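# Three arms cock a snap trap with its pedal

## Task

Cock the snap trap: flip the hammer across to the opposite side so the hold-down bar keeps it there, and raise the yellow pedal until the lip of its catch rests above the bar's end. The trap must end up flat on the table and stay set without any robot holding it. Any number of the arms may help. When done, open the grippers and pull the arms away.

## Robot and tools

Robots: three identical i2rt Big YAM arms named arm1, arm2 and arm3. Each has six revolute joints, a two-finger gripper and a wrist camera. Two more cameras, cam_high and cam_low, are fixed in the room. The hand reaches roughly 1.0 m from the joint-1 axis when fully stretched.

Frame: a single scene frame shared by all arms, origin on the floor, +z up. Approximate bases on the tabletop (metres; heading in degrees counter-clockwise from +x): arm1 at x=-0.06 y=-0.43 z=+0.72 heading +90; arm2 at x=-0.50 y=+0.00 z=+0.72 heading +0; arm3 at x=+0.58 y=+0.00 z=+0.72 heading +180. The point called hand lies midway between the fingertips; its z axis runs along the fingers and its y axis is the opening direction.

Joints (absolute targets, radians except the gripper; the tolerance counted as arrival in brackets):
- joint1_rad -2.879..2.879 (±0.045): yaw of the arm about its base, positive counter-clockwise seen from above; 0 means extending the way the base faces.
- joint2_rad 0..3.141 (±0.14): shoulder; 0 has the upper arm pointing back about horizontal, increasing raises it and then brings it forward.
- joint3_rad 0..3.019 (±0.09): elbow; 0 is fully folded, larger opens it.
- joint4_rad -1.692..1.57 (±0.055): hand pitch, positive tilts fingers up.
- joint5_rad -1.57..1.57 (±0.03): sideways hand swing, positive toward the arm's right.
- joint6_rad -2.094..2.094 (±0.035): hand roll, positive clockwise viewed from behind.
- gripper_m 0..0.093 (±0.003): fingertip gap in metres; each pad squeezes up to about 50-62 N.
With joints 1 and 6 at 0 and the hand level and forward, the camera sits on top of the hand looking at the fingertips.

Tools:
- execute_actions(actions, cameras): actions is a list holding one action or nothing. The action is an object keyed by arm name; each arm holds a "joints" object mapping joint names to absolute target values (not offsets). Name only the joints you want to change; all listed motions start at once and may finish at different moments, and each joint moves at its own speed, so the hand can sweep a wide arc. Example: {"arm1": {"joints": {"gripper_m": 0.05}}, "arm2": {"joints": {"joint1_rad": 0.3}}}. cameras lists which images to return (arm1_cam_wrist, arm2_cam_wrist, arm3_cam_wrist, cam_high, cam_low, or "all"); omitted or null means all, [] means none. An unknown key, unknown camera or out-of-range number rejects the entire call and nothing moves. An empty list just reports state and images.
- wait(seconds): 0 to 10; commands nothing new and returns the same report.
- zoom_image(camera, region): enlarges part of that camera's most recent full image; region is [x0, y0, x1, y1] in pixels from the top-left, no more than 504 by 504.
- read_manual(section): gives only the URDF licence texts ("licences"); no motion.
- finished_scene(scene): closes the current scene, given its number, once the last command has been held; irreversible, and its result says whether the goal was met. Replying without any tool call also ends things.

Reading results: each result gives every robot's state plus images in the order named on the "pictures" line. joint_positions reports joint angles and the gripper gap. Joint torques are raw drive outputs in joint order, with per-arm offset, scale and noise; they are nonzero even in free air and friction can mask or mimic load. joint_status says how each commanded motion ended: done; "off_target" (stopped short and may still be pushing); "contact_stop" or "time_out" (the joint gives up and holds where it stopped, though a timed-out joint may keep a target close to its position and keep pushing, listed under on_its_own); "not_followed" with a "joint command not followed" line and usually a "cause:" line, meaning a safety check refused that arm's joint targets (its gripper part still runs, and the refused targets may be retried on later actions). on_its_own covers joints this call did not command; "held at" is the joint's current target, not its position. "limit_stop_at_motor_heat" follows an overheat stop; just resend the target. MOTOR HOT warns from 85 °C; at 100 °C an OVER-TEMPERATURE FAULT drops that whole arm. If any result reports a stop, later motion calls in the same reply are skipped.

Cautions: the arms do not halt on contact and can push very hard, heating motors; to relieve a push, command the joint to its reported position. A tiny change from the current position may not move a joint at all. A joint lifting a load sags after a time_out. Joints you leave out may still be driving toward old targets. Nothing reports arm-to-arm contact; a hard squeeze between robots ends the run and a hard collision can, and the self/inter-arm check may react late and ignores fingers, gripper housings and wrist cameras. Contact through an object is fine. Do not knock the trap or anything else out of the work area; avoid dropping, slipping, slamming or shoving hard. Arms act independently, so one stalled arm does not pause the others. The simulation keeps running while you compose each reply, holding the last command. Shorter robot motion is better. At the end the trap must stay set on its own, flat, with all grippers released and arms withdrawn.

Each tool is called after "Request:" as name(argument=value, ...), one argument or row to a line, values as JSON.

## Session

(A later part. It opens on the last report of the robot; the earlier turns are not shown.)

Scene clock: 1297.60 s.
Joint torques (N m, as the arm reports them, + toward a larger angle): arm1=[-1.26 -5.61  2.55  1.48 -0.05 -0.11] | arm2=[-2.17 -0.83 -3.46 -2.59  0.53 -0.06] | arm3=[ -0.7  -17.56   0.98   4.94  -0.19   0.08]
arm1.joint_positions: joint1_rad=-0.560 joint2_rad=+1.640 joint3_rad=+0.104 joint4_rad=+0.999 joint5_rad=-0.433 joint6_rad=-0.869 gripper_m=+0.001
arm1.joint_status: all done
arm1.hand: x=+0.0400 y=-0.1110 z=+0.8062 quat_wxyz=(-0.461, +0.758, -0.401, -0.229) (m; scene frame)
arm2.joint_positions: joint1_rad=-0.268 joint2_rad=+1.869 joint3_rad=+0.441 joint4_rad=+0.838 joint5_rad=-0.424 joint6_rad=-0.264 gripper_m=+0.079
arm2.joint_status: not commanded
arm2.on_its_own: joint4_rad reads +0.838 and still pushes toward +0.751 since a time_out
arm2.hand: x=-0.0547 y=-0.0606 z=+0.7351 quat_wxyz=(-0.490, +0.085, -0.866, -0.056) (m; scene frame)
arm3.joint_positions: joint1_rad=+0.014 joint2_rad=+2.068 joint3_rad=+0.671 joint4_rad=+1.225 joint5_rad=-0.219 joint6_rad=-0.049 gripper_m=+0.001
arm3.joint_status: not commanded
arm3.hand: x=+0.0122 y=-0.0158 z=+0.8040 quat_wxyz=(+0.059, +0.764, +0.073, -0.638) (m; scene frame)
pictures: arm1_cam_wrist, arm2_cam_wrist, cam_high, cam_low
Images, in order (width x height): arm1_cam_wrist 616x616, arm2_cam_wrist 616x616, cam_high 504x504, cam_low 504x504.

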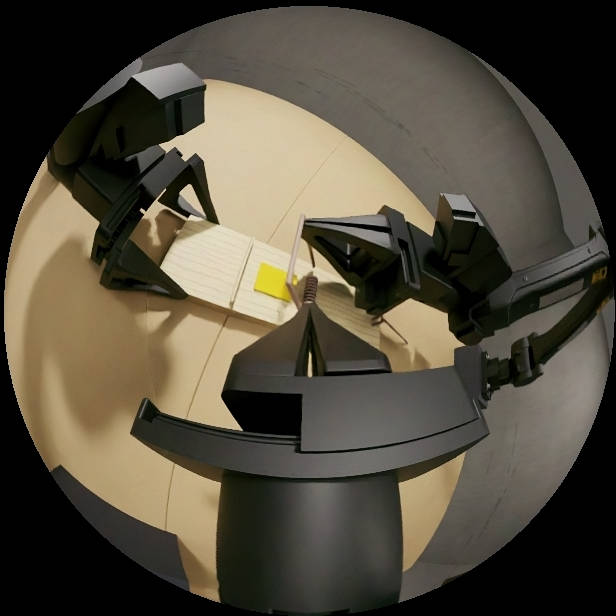

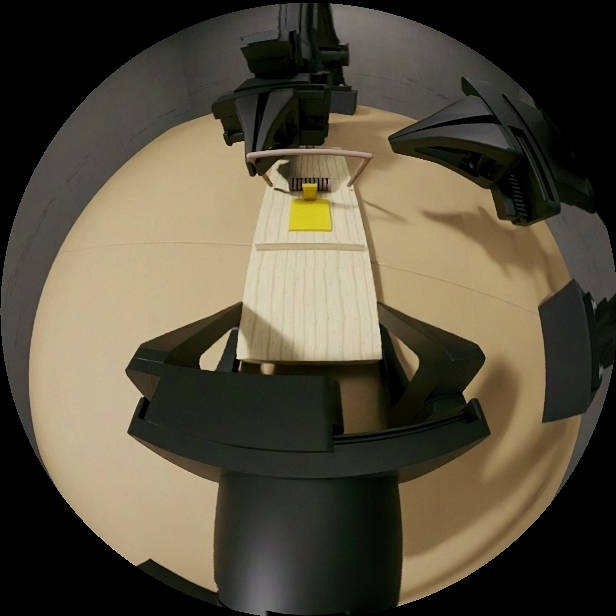

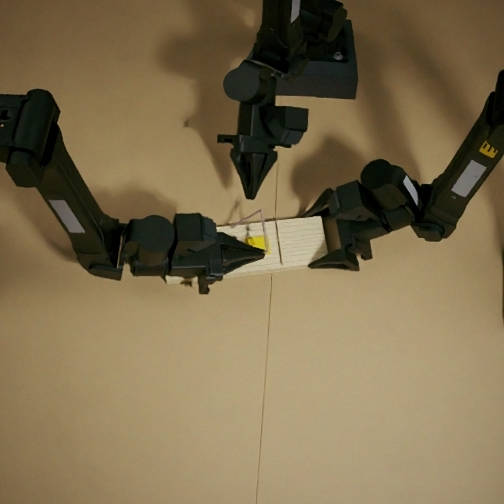

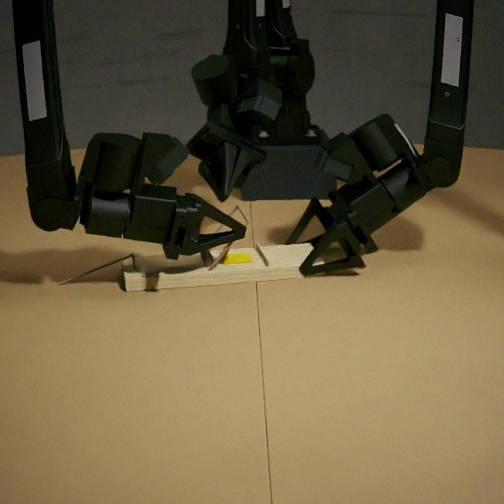

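Request:
execute_actions(
  actions=[
    {"arm1": {"joints": {"joint1_rad": -0.48, "joint2_rad": 1.812, "joint3_rad": 0.2, "joint4_rad": 1.117, "joint5_rad": -0.351, "joint6_rad": -0.812, "gripper_m": 0.04}}},
  ],
  cameras=["arm1_cam_wrist", "arm2_cam_wrist", "cam_high", "cam_low"],
)

Request:
zoom_image(
  camera="arm1_cam_wrist",
  region=[220, 220, 400, 400],
)

Request:
zoom_image(
  camera="arm2_cam_wrist",
  region=[230, 90, 450, 260],
)

Scene clock: 1314.83 s.
Joint torques (N m, as the arm reports them, + toward a larger angle): arm1=[-0.58 -7.62  1.54  3.36 -0.03  0.19] | arm2=[-1.98 -0.91 -3.46 -2.53  0.5  -0.06] | arm3=[ -0.64 -17.54   1.06   4.85  -0.13   0.07]
arm1.joint_positions: joint1_rad=-0.482 joint2_rad=+1.808 joint3_rad=+0.200 joint4_rad=+1.094 joint5_rad=-0.355 joint6_rad=-0.827 gripper_m=+0.040
arm1.joint_status: all done
arm1.hand: x=+0.0432 y=-0.0726 z=+0.7872 quat_wxyz=(-0.465, +0.756, -0.402, -0.225) (m; scene frame)
arm2.joint_positions: joint1_rad=-0.268 joint2_rad=+1.869 joint3_rad=+0.441 joint4_rad=+0.838 joint5_rad=-0.424 joint6_rad=-0.263 gripper_m=+0.079
arm2.joint_status: not commanded
arm2.on_its_own: joint4_rad reads +0.838 and still pushes toward +0.751 since a time_out
arm2.hand: x=-0.0547 y=-0.0607 z=+0.7351 quat_wxyz=(-0.490, +0.084, -0.866, -0.056) (m; scene frame)
arm3.joint_positions: joint1_rad=+0.013 joint2_rad=+2.068 joint3_rad=+0.670 joint4_rad=+1.227 joint5_rad=-0.220 joint6_rad=-0.049 gripper_m=+0.001
arm3.joint_status: not commanded
arm3.hand: x=+0.0127 y=-0.0159 z=+0.8041 quat_wxyz=(+0.059, +0.764, +0.073, -0.639) (m; scene frame)
pictures: arm1_cam_wrist, arm2_cam_wrist, cam_high, cam_low
Images, in order (width x height): arm1_cam_wrist 616x616, arm2_cam_wrist 616x616, cam_high 504x504, cam_low 504x504.

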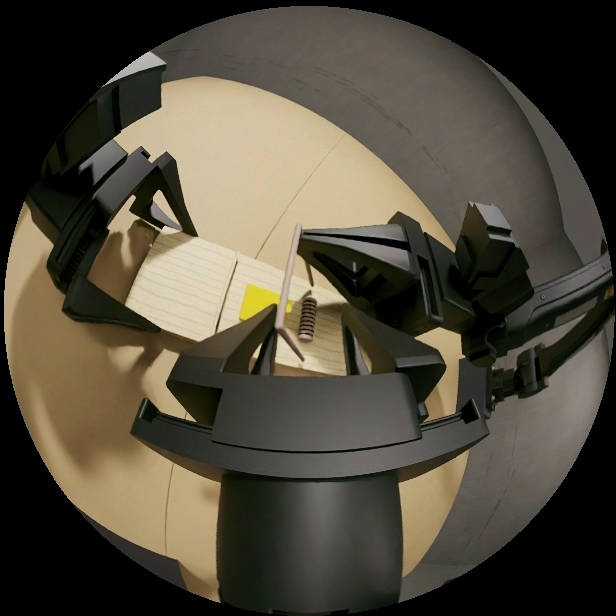

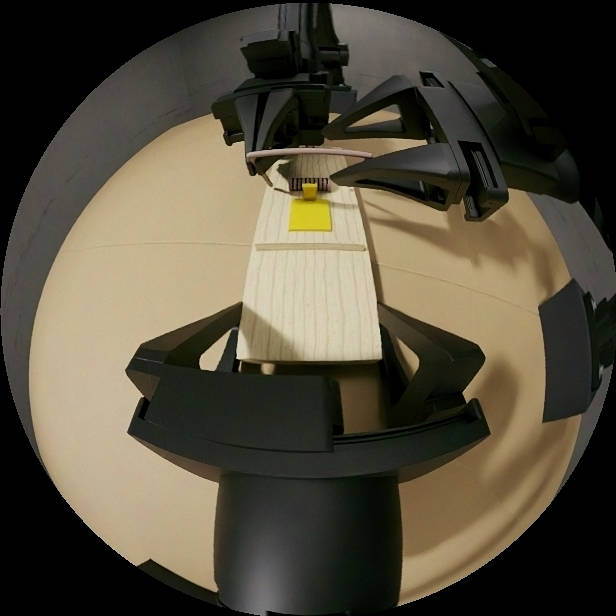

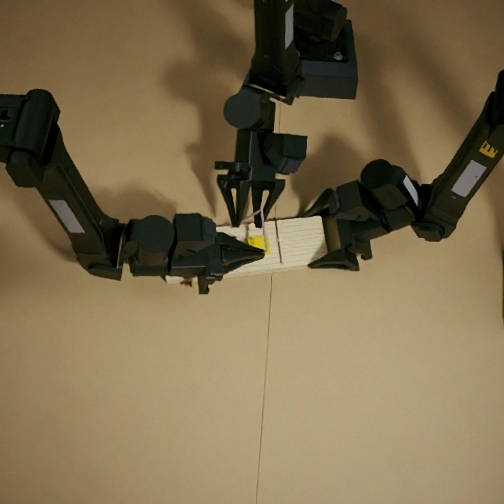

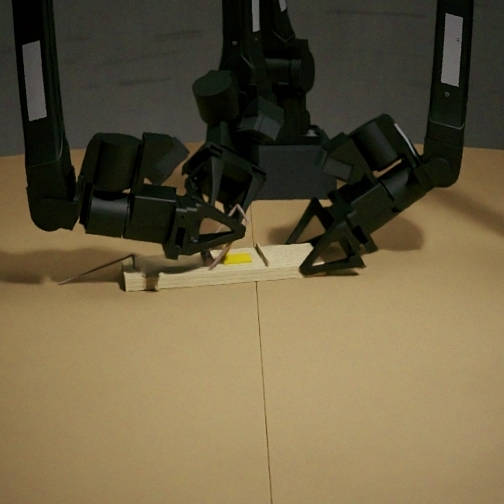

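Region (220, 220, 400, 400) of arm1_cam_wrist's 616x616 image, scaled by 2.800, with more detail than that image has.

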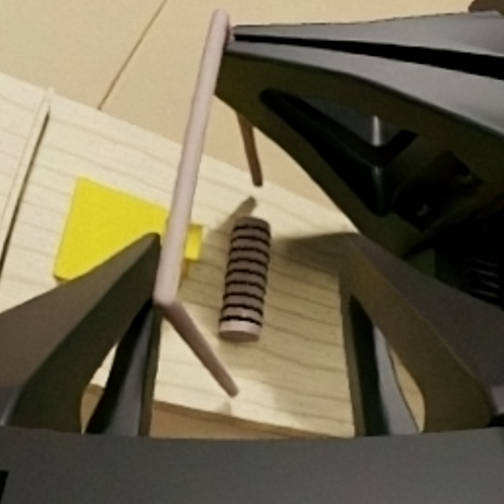

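Region (230, 90, 450, 260) of arm2_cam_wrist's 616x616 image, scaled by 2.291, with more detail than that image has; it fills the top 389 rows of this view, and the rest is white.

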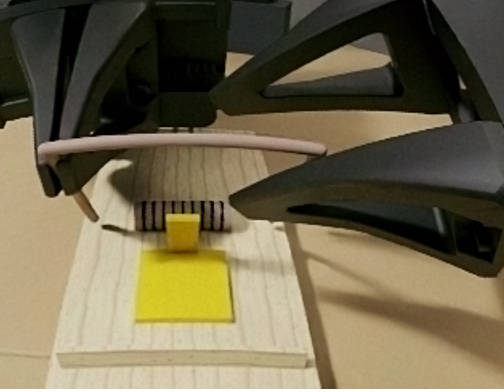

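Request:
execute_actions(
  actions=[
    {"arm1": {"joints": {"joint1_rad": -0.502, "joint2_rad": 1.783, "joint3_rad": 0.234, "joint4_rad": 1.13, "joint5_rad": -0.34, "joint6_rad": -0.814}}, "arm3": {"joints": {"joint1_rad": 0.013, "joint2_rad": 2.074, "joint3_rad": 0.678, "joint4_rad": 1.245, "joint5_rad": -0.22, "joint6_rad": -0.049}}},
  ],
  cameras=["arm1_cam_wrist", "arm2_cam_wrist", "cam_low"],
)

Request:
zoom_image(
  camera="arm2_cam_wrist",
  region=[230, 90, 450, 260],
)

Scene clock: 1338.53 s.
Joint torques (N m, as the arm reports them, + toward a larger angle): arm1=[-2.42 -9.56  3.99  3.58  0.09  0.18] | arm2=[-2.33 -1.11 -3.45 -2.47  0.49 -0.04] | arm3=[  0.22 -16.71   3.66   3.27   0.05  -0.02]
arm1.joint_positions: joint1_rad=-0.485 joint2_rad=+1.806 joint3_rad=+0.202 joint4_rad=+1.102 joint5_rad=-0.346 joint6_rad=-0.827 gripper_m=+0.040
arm1.joint_status: all done
arm1.hand: x=+0.0470 y=-0.0708 z=+0.7898 quat_wxyz=(-0.472, +0.752, -0.403, -0.221) (m; scene frame)
arm2.joint_positions: joint1_rad=-0.268 joint2_rad=+1.869 joint3_rad=+0.441 joint4_rad=+0.838 joint5_rad=-0.424 joint6_rad=-0.265 gripper_m=+0.079
arm2.joint_status: not commanded
arm2.on_its_own: joint4_rad reads +0.838 and still pushes toward +0.751 since a time_out
arm2.hand: x=-0.0547 y=-0.0607 z=+0.7351 quat_wxyz=(-0.490, +0.085, -0.866, -0.055) (m; scene frame)
arm3.joint_positions: joint1_rad=+0.013 joint2_rad=+2.070 joint3_rad=+0.672 joint4_rad=+1.227 joint5_rad=-0.220 joint6_rad=-0.049 gripper_m=+0.001
arm3.joint_status: all done
arm3.hand: x=+0.0123 y=-0.0158 z=+0.8033 quat_wxyz=(+0.059, +0.764, +0.073, -0.638) (m; scene frame)
pictures: arm1_cam_wrist, arm2_cam_wrist, cam_low
Images, in order (width x height): arm1_cam_wrist 616x616, arm2_cam_wrist 616x616, cam_low 504x504.

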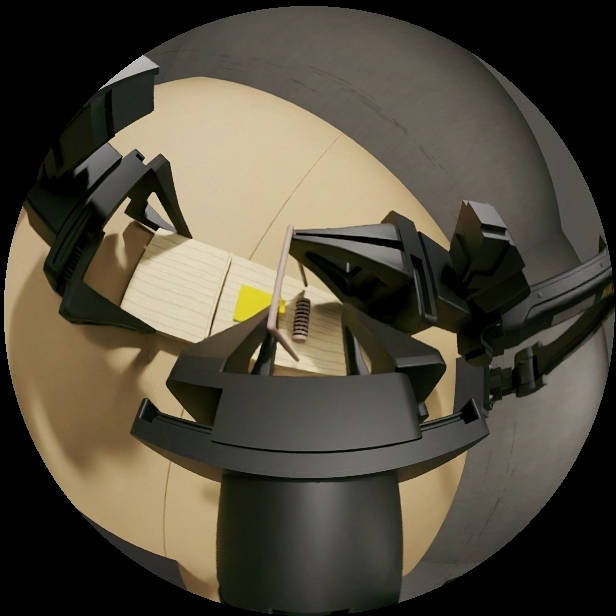

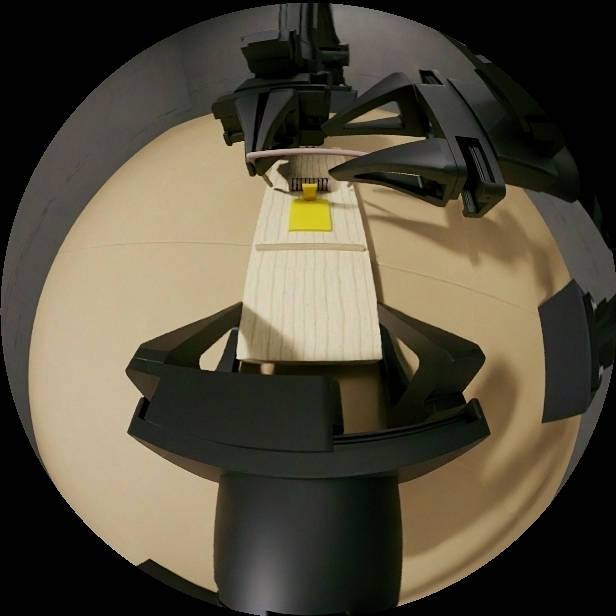

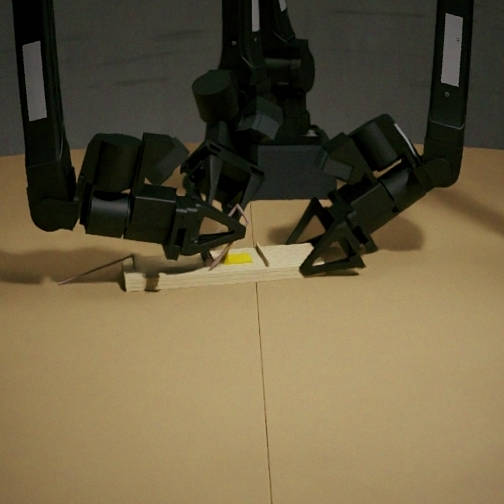

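Region (230, 90, 450, 260) of arm2_cam_wrist's 616x616 image, scaled by 2.291, with more detail than that image has; it fills the top 389 rows of this view, and the rest is white.

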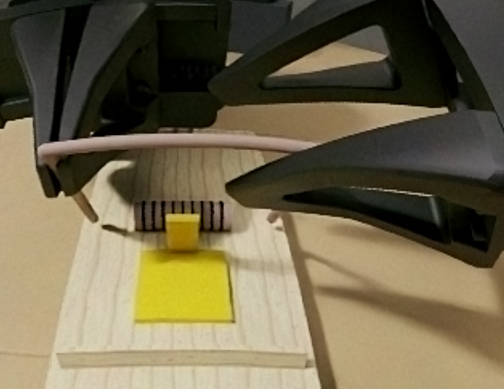

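Request:
execute_actions(
  actions=[
    {"arm1": {"joints": {"joint1_rad": -0.506, "joint2_rad": 1.78, "joint3_rad": 0.237, "joint4_rad": 1.138, "joint5_rad": -0.331}}, "arm3": {"joints": {"gripper_m": 0.014}}},
  ],
  cameras=["arm1_cam_wrist", "arm2_cam_wrist", "arm3_cam_wrist", "cam_low"],
)

Scene clock: 1348.87 s.
Joint torques (N m, as the arm reports them, + toward a larger angle): arm1=[-2.17 -9.46  4.31  3.93  0.47  0.16] | arm2=[-2.44 -1.02 -3.5  -2.53  0.47 -0.01] | arm3=[  0.19 -16.76   3.65   3.21   0.05  -0.02]
arm1.joint_positions: joint1_rad=-0.485 joint2_rad=+1.806 joint3_rad=+0.202 joint4_rad=+1.102 joint5_rad=-0.346 joint6_rad=-0.827 gripper_m=+0.040
arm1.joint_status: all done
arm1.hand: x=+0.0468 y=-0.0708 z=+0.7898 quat_wxyz=(-0.472, +0.753, -0.403, -0.221) (m; scene frame)
arm2.joint_positions: joint1_rad=-0.268 joint2_rad=+1.869 joint3_rad=+0.441 joint4_rad=+0.838 joint5_rad=-0.423 joint6_rad=-0.269 gripper_m=+0.079
arm2.joint_status: not commanded
arm2.on_its_own: joint4_rad reads +0.838 and still pushes toward +0.751 since a time_out
arm2.hand: x=-0.0547 y=-0.0608 z=+0.7351 quat_wxyz=(-0.490, +0.087, -0.866, -0.054) (m; scene frame)
arm3.joint_positions: joint1_rad=+0.013 joint2_rad=+2.070 joint3_rad=+0.672 joint4_rad=+1.228 joint5_rad=-0.220 joint6_rad=-0.049 gripper_m=+0.014
arm3.joint_status: all done
arm3.hand: x=+0.0122 y=-0.0158 z=+0.8036 quat_wxyz=(+0.059, +0.764, +0.073, -0.639) (m; scene frame)
pictures: arm1_cam_wrist, arm2_cam_wrist, arm3_cam_wrist, cam_low
Images, in order (width x height): arm1_cam_wrist 616x616, arm2_cam_wrist 616x616, arm3_cam_wrist 616x616, cam_low 504x504.

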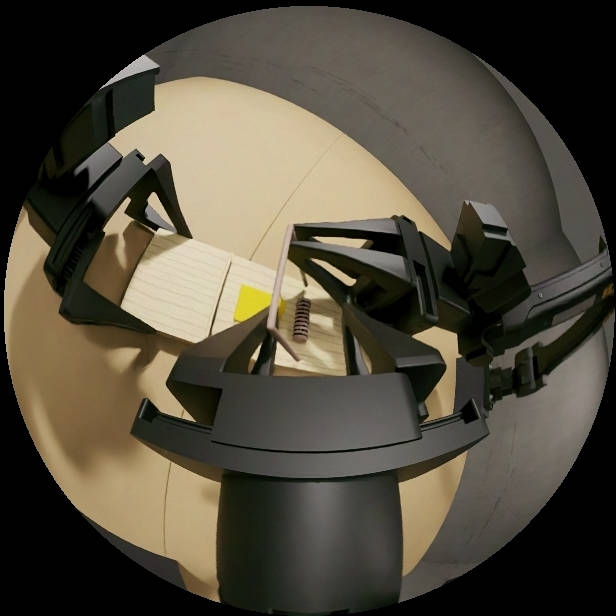

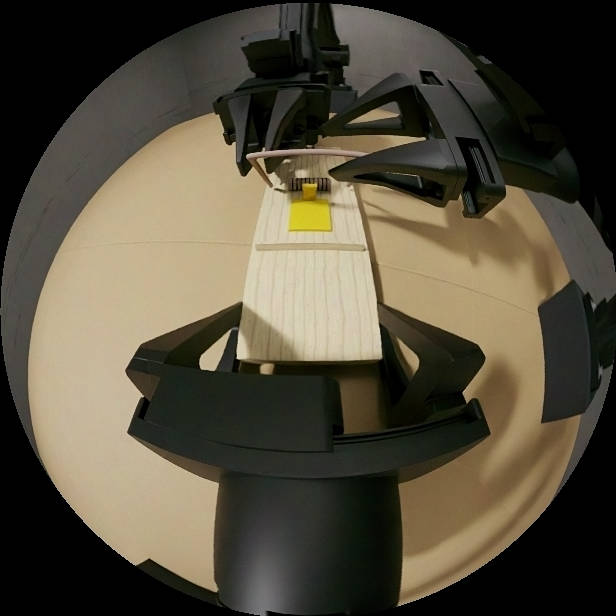

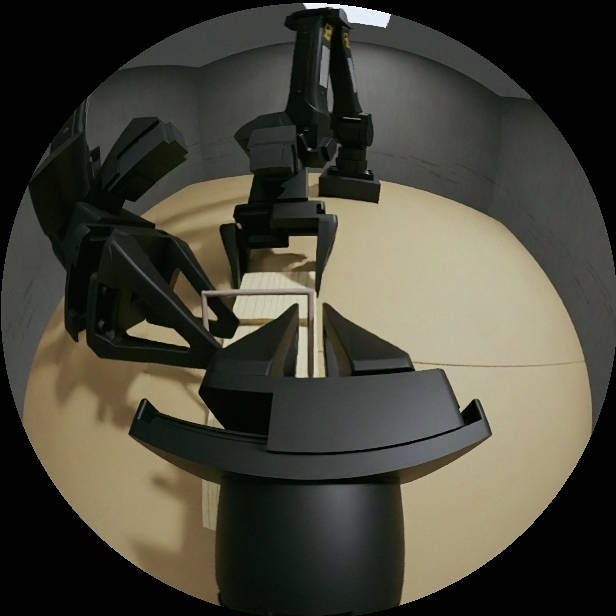

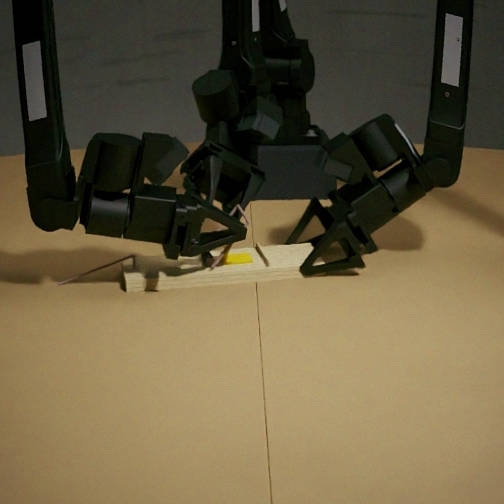

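Request:
execute_actions(
  actions=[
    {"arm3": {"joints": {"joint1_rad": -0.055, "joint2_rad": 1.67, "joint3_rad": 0.425, "joint4_rad": 0.815, "joint5_rad": -0.255, "joint6_rad": -0.12}}},
  ],
  cameras=["arm2_cam_wrist", "cam_high", "cam_low"],
)

Scene clock: 1449.73 s.
Joint torques (N m, as the arm reports them, + toward a larger angle): arm1=[-2.69 -9.65  4.15  3.93  0.44  0.15] | arm2=[-2.46 -0.83 -3.45 -2.6   0.47 -0.01] | arm3=[  0.07 -12.61   3.81   1.89  -0.14  -0.08]
arm1.joint_positions: joint1_rad=-0.485 joint2_rad=+1.806 joint3_rad=+0.202 joint4_rad=+1.102 joint5_rad=-0.346 joint6_rad=-0.827 gripper_m=+0.040
arm1.joint_status: not commanded
arm1.hand: x=+0.0468 y=-0.0708 z=+0.7898 quat_wxyz=(-0.472, +0.753, -0.403, -0.221) (m; scene frame)
arm2.joint_positions: joint1_rad=-0.268 joint2_rad=+1.869 joint3_rad=+0.441 joint4_rad=+0.838 joint5_rad=-0.423 joint6_rad=-0.269 gripper_m=+0.079
arm2.joint_status: not commanded
arm2.on_its_own: joint4_rad reads +0.838 and still pushes toward +0.751 since a time_out
arm2.hand: x=-0.0547 y=-0.0608 z=+0.7351 quat_wxyz=(-0.490, +0.087, -0.866, -0.054) (m; scene frame)
arm3.joint_positions: joint1_rad=-0.054 joint2_rad=+1.669 joint3_rad=+0.433 joint4_rad=+0.826 joint5_rad=-0.251 joint6_rad=-0.113 gripper_m=+0.014
arm3.joint_status: all done
arm3.hand: x=+0.1049 y=+0.0075 z=+0.8356 quat_wxyz=(+0.048, +0.833, +0.070, -0.547) (m; scene frame)
pictures: arm2_cam_wrist, cam_high, cam_low
Images, in order (width x height): arm2_cam_wrist 616x616, cam_high 504x504, cam_low 504x504.

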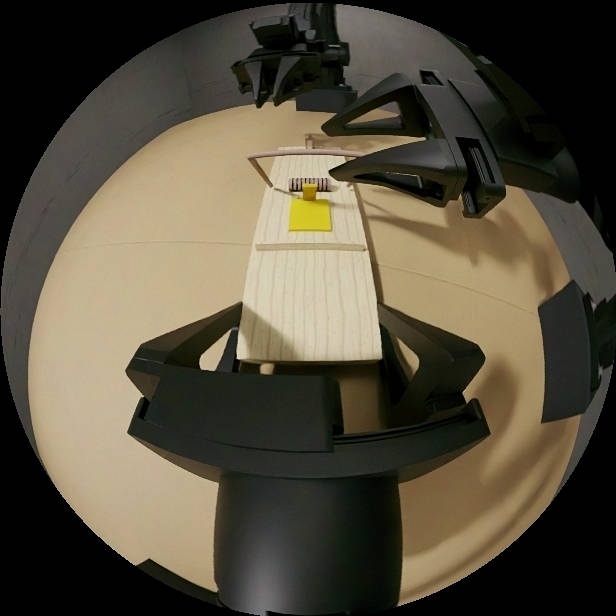

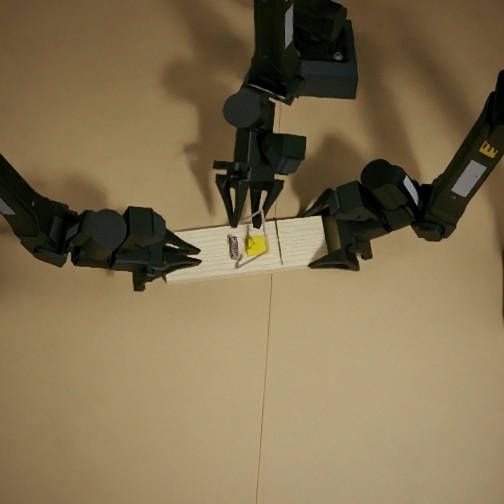

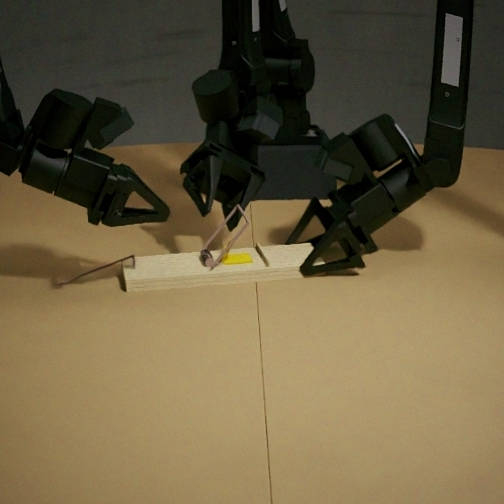

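Request:
execute_actions(
  actions=[
    {"arm1": {"joints": {"joint1_rad": -0.636, "joint2_rad": 1.703, "joint3_rad": 0.295, "joint4_rad": 0.948, "joint5_rad": -0.432, "joint6_rad": -0.497}}, "arm3": {"joints": {"joint1_rad": 0.03, "joint2_rad": 1.255, "joint3_rad": 0.47, "joint4_rad": -0.42, "joint5_rad": -0.068, "joint6_rad": -0.2, "gripper_m": 0.025}}},
  ],
)

Request:
zoom_image(
  camera="cam_low",
  region=[110, 150, 320, 310],
)

Request:
zoom_image(
  camera="arm2_cam_wrist",
  region=[230, 70, 450, 240],
)

Scene clock: 1476.47 s.
Joint torques (N m, as the arm reports them, + toward a larger angle): arm1=[ -3.89 -10.04   6.9    2.37   1.04   0.28] | arm2=[-2.09 -1.09 -3.43 -2.5   0.34  0.  ] | arm3=[ 0.49 -7.99  9.48  0.76  0.23 -0.09]
arm1.joint_positions: joint1_rad=-0.589 joint2_rad=+1.732 joint3_rad=+0.240 joint4_rad=+0.944 joint5_rad=-0.462 joint6_rad=-0.524 gripper_m=+0.040
arm1.joint_status: joint1_rad time_out (moved -0.104 of -0.151); joint5_rad time_out (moved -0.116 of -0.086); the others done
arm1.on_its_own: joint1_rad reads -0.589 and still pushes toward -0.636 since a time_out; joint5_rad reads -0.462 and still pushes toward -0.432 since a time_out
arm1.hand: x=+0.0702 y=-0.0710 z=+0.7959 quat_wxyz=(-0.410, +0.674, -0.530, -0.310) (m; scene frame)
arm2.joint_positions: joint1_rad=-0.268 joint2_rad=+1.869 joint3_rad=+0.441 joint4_rad=+0.838 joint5_rad=-0.420 joint6_rad=-0.268 gripper_m=+0.079
arm2.joint_status: not commanded
arm2.on_its_own: joint4_rad reads +0.838 and still pushes toward +0.751 since a time_out
arm2.hand: x=-0.0547 y=-0.0615 z=+0.7348 quat_wxyz=(-0.490, +0.085, -0.866, -0.053) (m; scene frame)
arm3.joint_positions: joint1_rad=+0.026 joint2_rad=+1.249 joint3_rad=+0.441 joint4_rad=-0.410 joint5_rad=-0.073 joint6_rad=-0.193 gripper_m=+0.025
arm3.joint_status: all done
arm3.hand: x=+0.2646 y=-0.0042 z=+0.7987 quat_wxyz=(+0.020, +0.981, +0.088, -0.172) (m; scene frame)
pictures: arm1_cam_wrist, arm2_cam_wrist, arm3_cam_wrist, cam_high, cam_low
Images, in order (width x height): arm1_cam_wrist 616x616, arm2_cam_wrist 616x616, arm3_cam_wrist 616x616, cam_high 504x504, cam_low 504x504.

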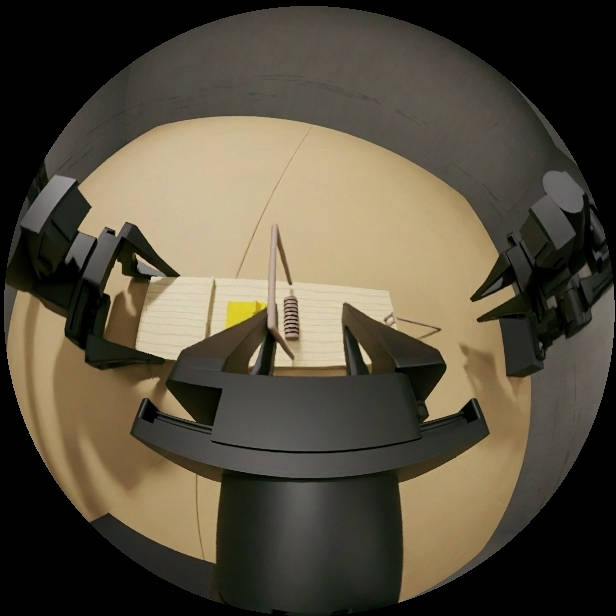

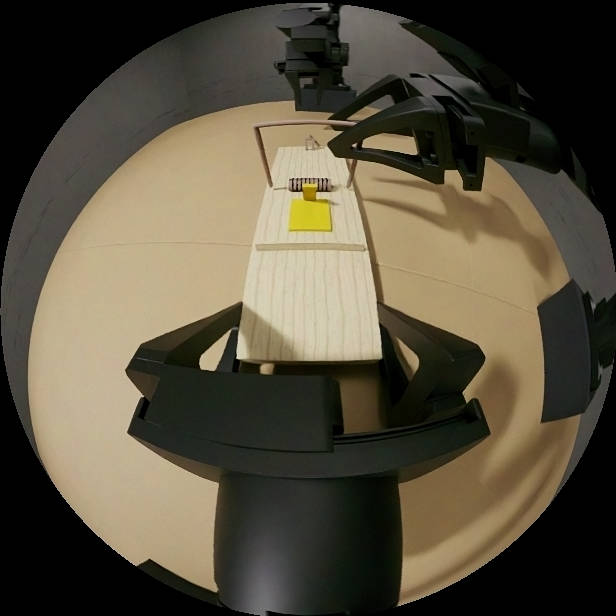

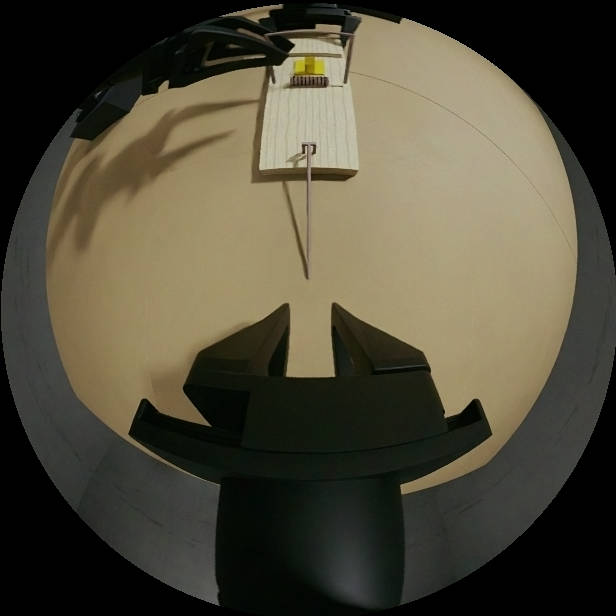

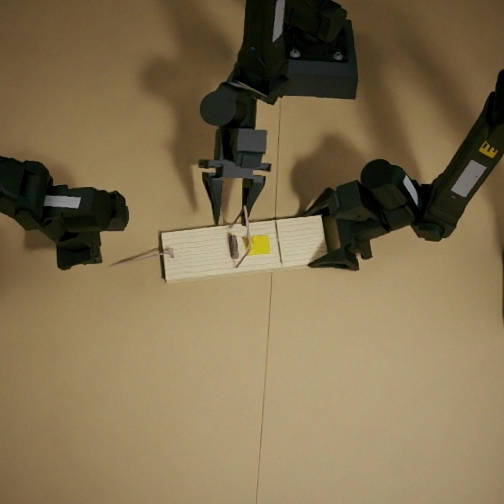

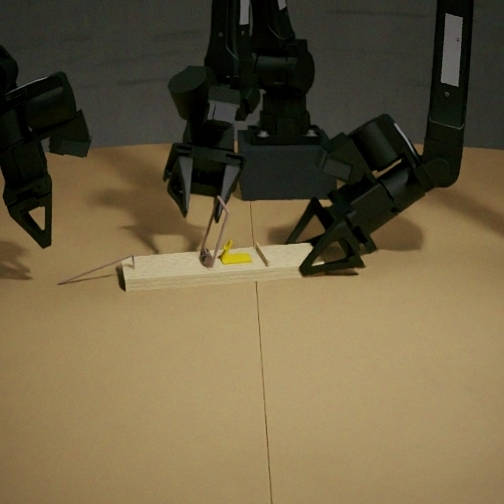

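Region (110, 150, 320, 310) of cam_low's 504x504 image, scaled by 2.400, with more detail than that image has; it fills the top 384 rows of this view, and the rest is white.

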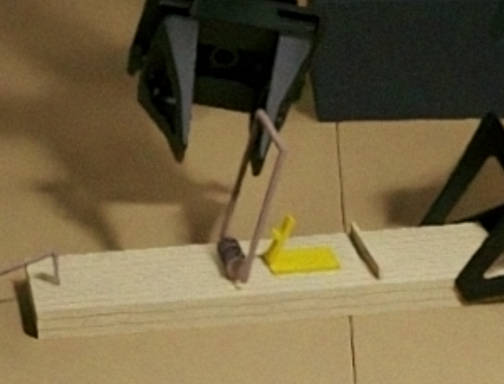

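Region (230, 70, 450, 240) of arm2_cam_wrist's 616x616 image, scaled by 2.291, with more detail than that image has; it fills the top 389 rows of this view, and the rest is white.

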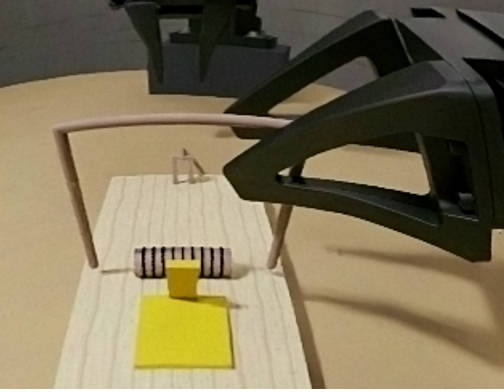

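Request:
execute_actions(
  actions=[
    {"arm1": {"joints": {"joint1_rad": -0.742, "joint2_rad": 1.638, "joint3_rad": 0.36, "joint4_rad": 0.81, "joint5_rad": -0.577, "joint6_rad": -0.232}}, "arm2": {"joints": {"joint1_rad": -0.286, "joint2_rad": 1.987, "joint3_rad": 0.332, "joint4_rad": 0.723, "joint5_rad": -0.404, "joint6_rad": -0.235}}, "arm3": {"joints": {"joint3_rad": 0.45}}},
  ],
)

Request:
zoom_image(
  camera="cam_low",
  region=[110, 150, 320, 310],
)

Request:
zoom_image(
  camera="arm2_cam_wrist",
  region=[230, 70, 450, 240],
)

Scene clock: 1598.70 s.
Joint torques (N m, as the arm reports them, + toward a larger angle): arm1=[ -4.22 -10.58   9.47   2.74   0.75   0.31] | arm2=[-2.24  0.95 -5.37 -3.93  0.5   0.24] | arm3=[ 0.47 -7.99  7.8   0.76  0.23 -0.09]
arm1.joint_positions: joint1_rad=-0.691 joint2_rad=+1.679 joint3_rad=+0.282 joint4_rad=+0.797 joint5_rad=-0.601 joint6_rad=-0.264 gripper_m=+0.040
arm1.joint_status: joint1_rad time_out (moved -0.102 of -0.153); the others done
arm1.on_its_own: joint1_rad reads -0.691 and still pushes toward -0.742 since a time_out
arm1.hand: x=+0.0896 y=-0.0734 z=+0.8036 quat_wxyz=(-0.335, +0.587, -0.625, -0.390) (m; scene frame)
arm2.joint_positions: joint1_rad=-0.268 joint2_rad=+1.871 joint3_rad=+0.441 joint4_rad=+0.838 joint5_rad=-0.419 joint6_rad=-0.265 gripper_m=+0.079
arm2.joint_status: joint3_rad time_out (moved +0.000 of -0.109); joint4_rad time_out (moved +0.000 of -0.115); the others done
arm2.on_its_own: joint3_rad reads +0.441 and still pushes toward +0.332 since a time_out; joint4_rad reads +0.838 and still pushes toward +0.723 since a time_out
arm2.hand: x=-0.0550 y=-0.0615 z=+0.7340 quat_wxyz=(-0.489, +0.084, -0.867, -0.053) (m; scene frame)
arm3.joint_positions: joint1_rad=+0.026 joint2_rad=+1.249 joint3_rad=+0.441 joint4_rad=-0.410 joint5_rad=-0.073 joint6_rad=-0.193 gripper_m=+0.025
arm3.joint_status: all done
arm3.hand: x=+0.2646 y=-0.0042 z=+0.7987 quat_wxyz=(+0.020, +0.981, +0.088, -0.172) (m; scene frame)
pictures: arm1_cam_wrist, arm2_cam_wrist, arm3_cam_wrist, cam_high, cam_low
Images, in order (width x height): arm1_cam_wrist 616x616, arm2_cam_wrist 616x616, arm3_cam_wrist 616x616, cam_high 504x504, cam_low 504x504.

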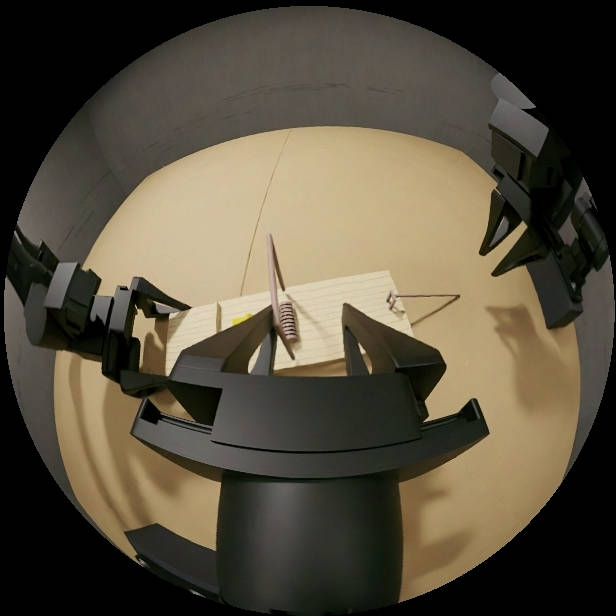

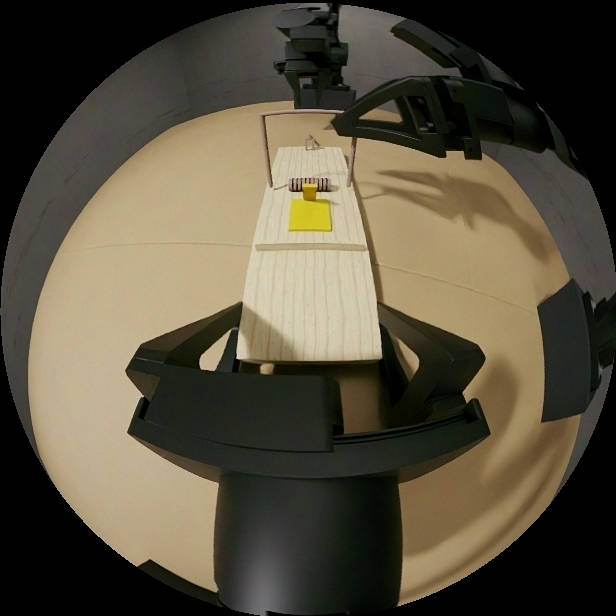

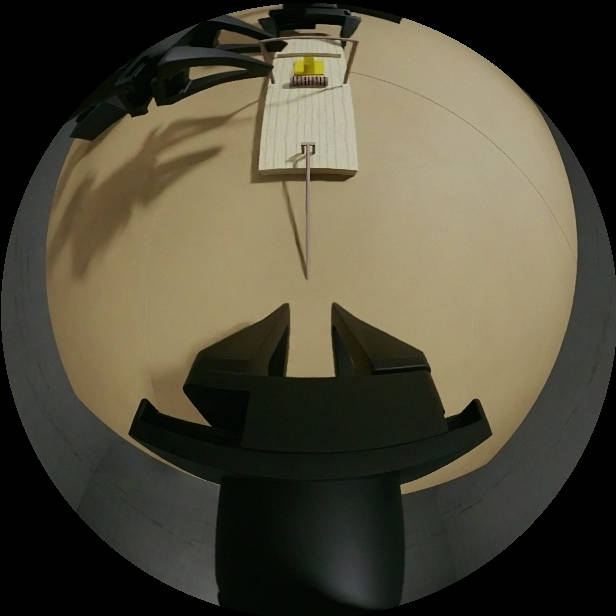

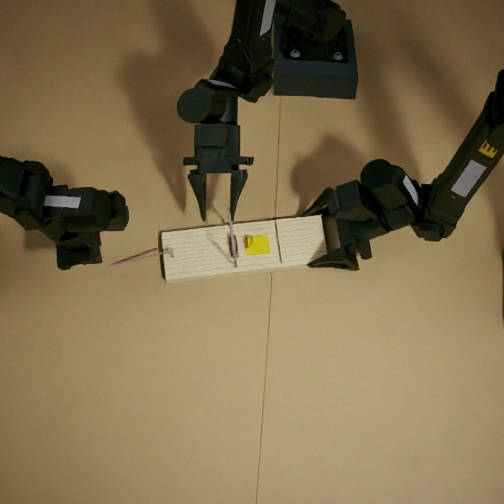

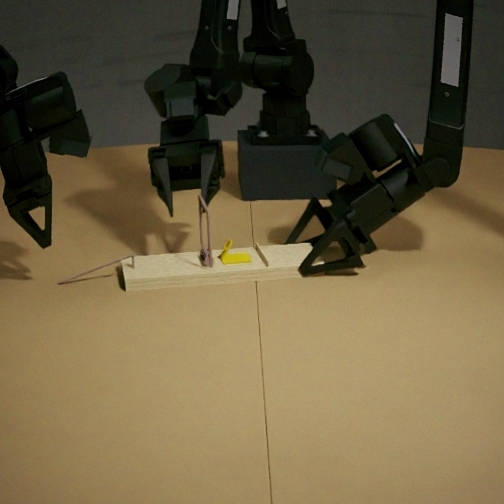

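Region (110, 150, 320, 310) of cam_low's 504x504 image, scaled by 2.400, with more detail than that image has; it fills the top 384 rows of this view, and the rest is white.

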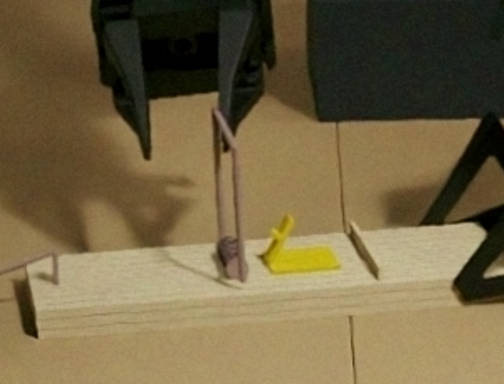

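Region (230, 70, 450, 240) of arm2_cam_wrist's 616x616 image, scaled by 2.291, with more detail than that image has; it fills the top 389 rows of this view, and the rest is white.

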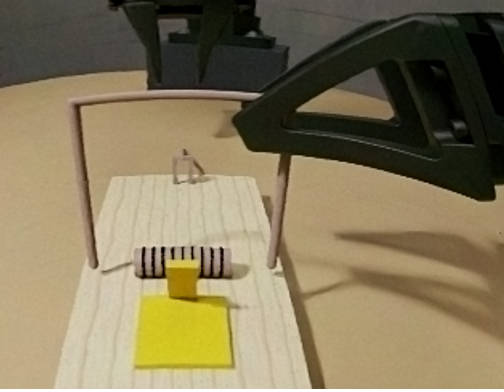

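Request:
execute_actions(
  actions=[
    {"arm1": {"joints": {"joint1_rad": -0.846, "joint2_rad": 1.838, "joint3_rad": 0.427, "joint4_rad": 0.927, "joint5_rad": -0.649, "joint6_rad": -0.281}}, "arm2": {"joints": {"joint6_rad": -0.26}}},
  ],
)

Request:
zoom_image(
  camera="cam_low",
  region=[110, 150, 320, 310],
)

Request:
zoom_image(
  camera="arm2_cam_wrist",
  region=[230, 70, 450, 240],
)

Request:
zoom_image(
  camera="arm1_cam_wrist",
  region=[220, 220, 400, 400],
)

Scene clock: 1635.40 s.
Joint torques (N m, as the arm reports them, + toward a larger angle): arm1=[-4.29 -7.53  7.82  3.06  1.62 -0.1 ] | arm2=[-2.19  0.92 -5.44 -3.88  0.51 -0.01] | arm3=[ 0.5  -8.01  7.81  0.76  0.23 -0.09]
arm1.joint_positions: joint1_rad=-0.795 joint2_rad=+1.817 joint3_rad=+0.363 joint4_rad=+0.907 joint5_rad=-0.695 joint6_rad=-0.273 gripper_m=+0.040
arm1.joint_status: joint1_rad time_out (moved -0.104 of -0.155); joint5_rad time_out (moved -0.094 of -0.048); the others done
arm1.on_its_own: joint1_rad reads -0.795 and still pushes toward -0.846 since a time_out; joint5_rad reads -0.695 and still pushes toward -0.649 since a time_out
arm1.hand: x=+0.1345 y=-0.0630 z=+0.7964 quat_wxyz=(-0.362, +0.568, -0.616, -0.409) (m; scene frame)
arm2.joint_positions: joint1_rad=-0.268 joint2_rad=+1.871 joint3_rad=+0.441 joint4_rad=+0.838 joint5_rad=-0.419 joint6_rad=-0.266 gripper_m=+0.079
arm2.joint_status: all done
arm2.on_its_own: joint3_rad reads +0.441 and still pushes toward +0.332 since a time_out; joint4_rad reads +0.838 and still pushes toward +0.723 since a time_out
arm2.hand: x=-0.0550 y=-0.0615 z=+0.7340 quat_wxyz=(-0.489, +0.084, -0.867, -0.053) (m; scene frame)
arm3.joint_positions: joint1_rad=+0.026 joint2_rad=+1.249 joint3_rad=+0.441 joint4_rad=-0.410 joint5_rad=-0.073 joint6_rad=-0.193 gripper_m=+0.025
arm3.joint_status: not commanded
arm3.hand: x=+0.2646 y=-0.0042 z=+0.7987 quat_wxyz=(+0.020, +0.981, +0.088, -0.172) (m; scene frame)
pictures: arm1_cam_wrist, arm2_cam_wrist, arm3_cam_wrist, cam_high, cam_low
Images, in order (width x height): arm1_cam_wrist 616x616, arm2_cam_wrist 616x616, arm3_cam_wrist 616x616, cam_high 504x504, cam_low 504x504.

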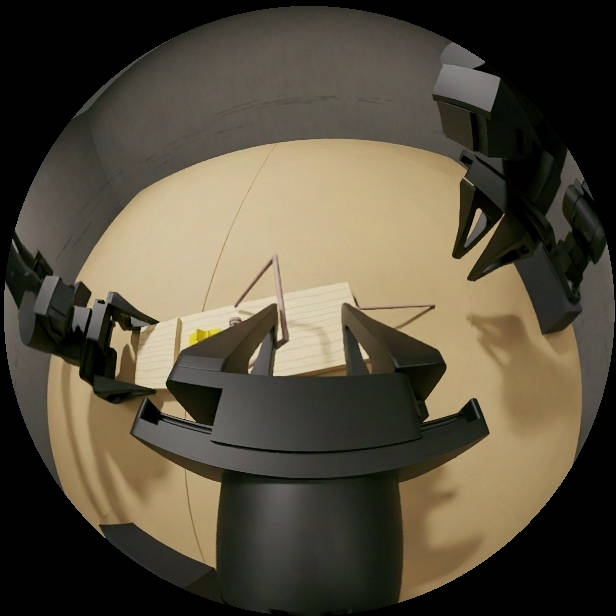

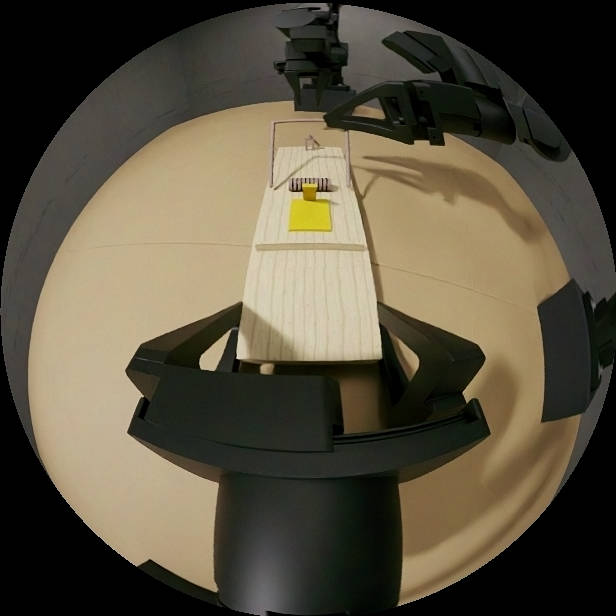

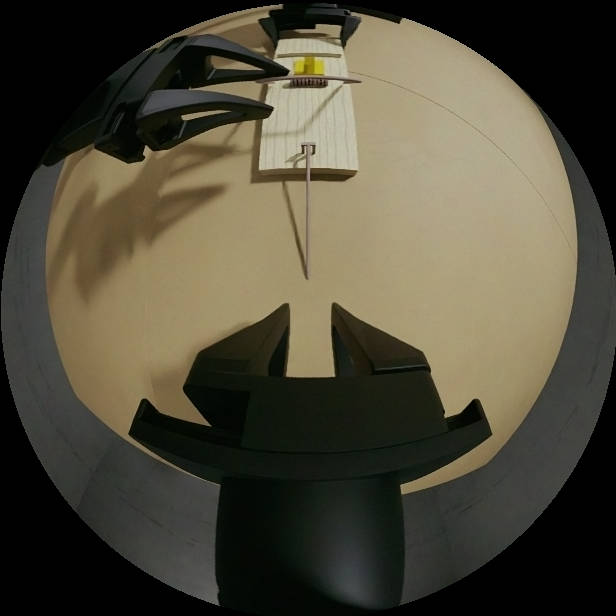

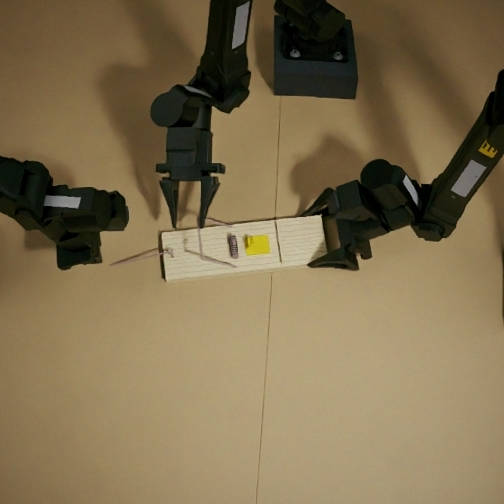

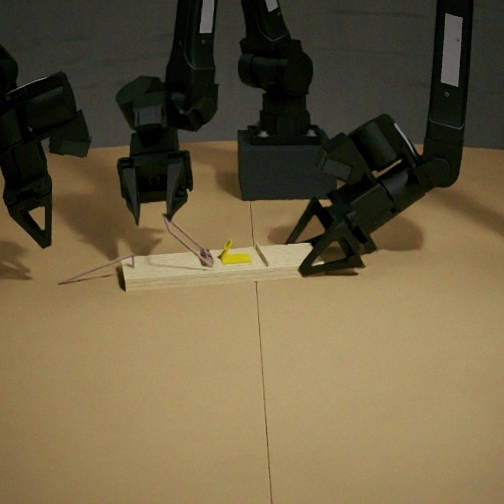

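Region (110, 150, 320, 310) of cam_low's 504x504 image, scaled by 2.400, with more detail than that image has; it fills the top 384 rows of this view, and the rest is white.

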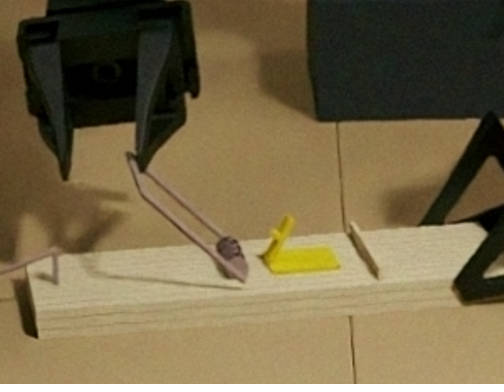

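Region (230, 70, 450, 240) of arm2_cam_wrist's 616x616 image, scaled by 2.291, with more detail than that image has; it fills the top 389 rows of this view, and the rest is white.

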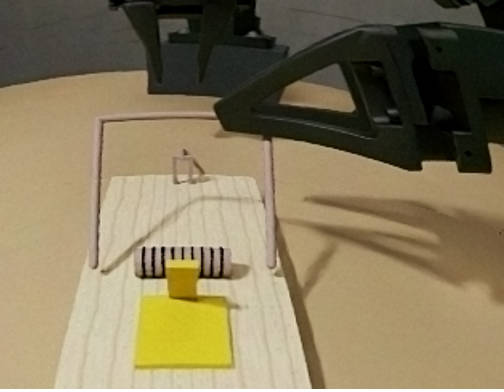

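Region (220, 220, 400, 400) of arm1_cam_wrist's 616x616 image, scaled by 2.800, with more detail than that image has.

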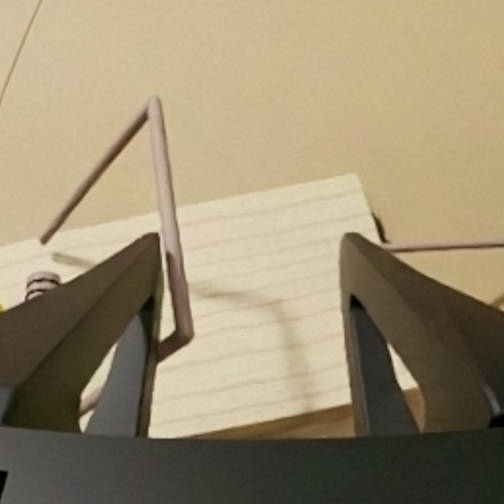

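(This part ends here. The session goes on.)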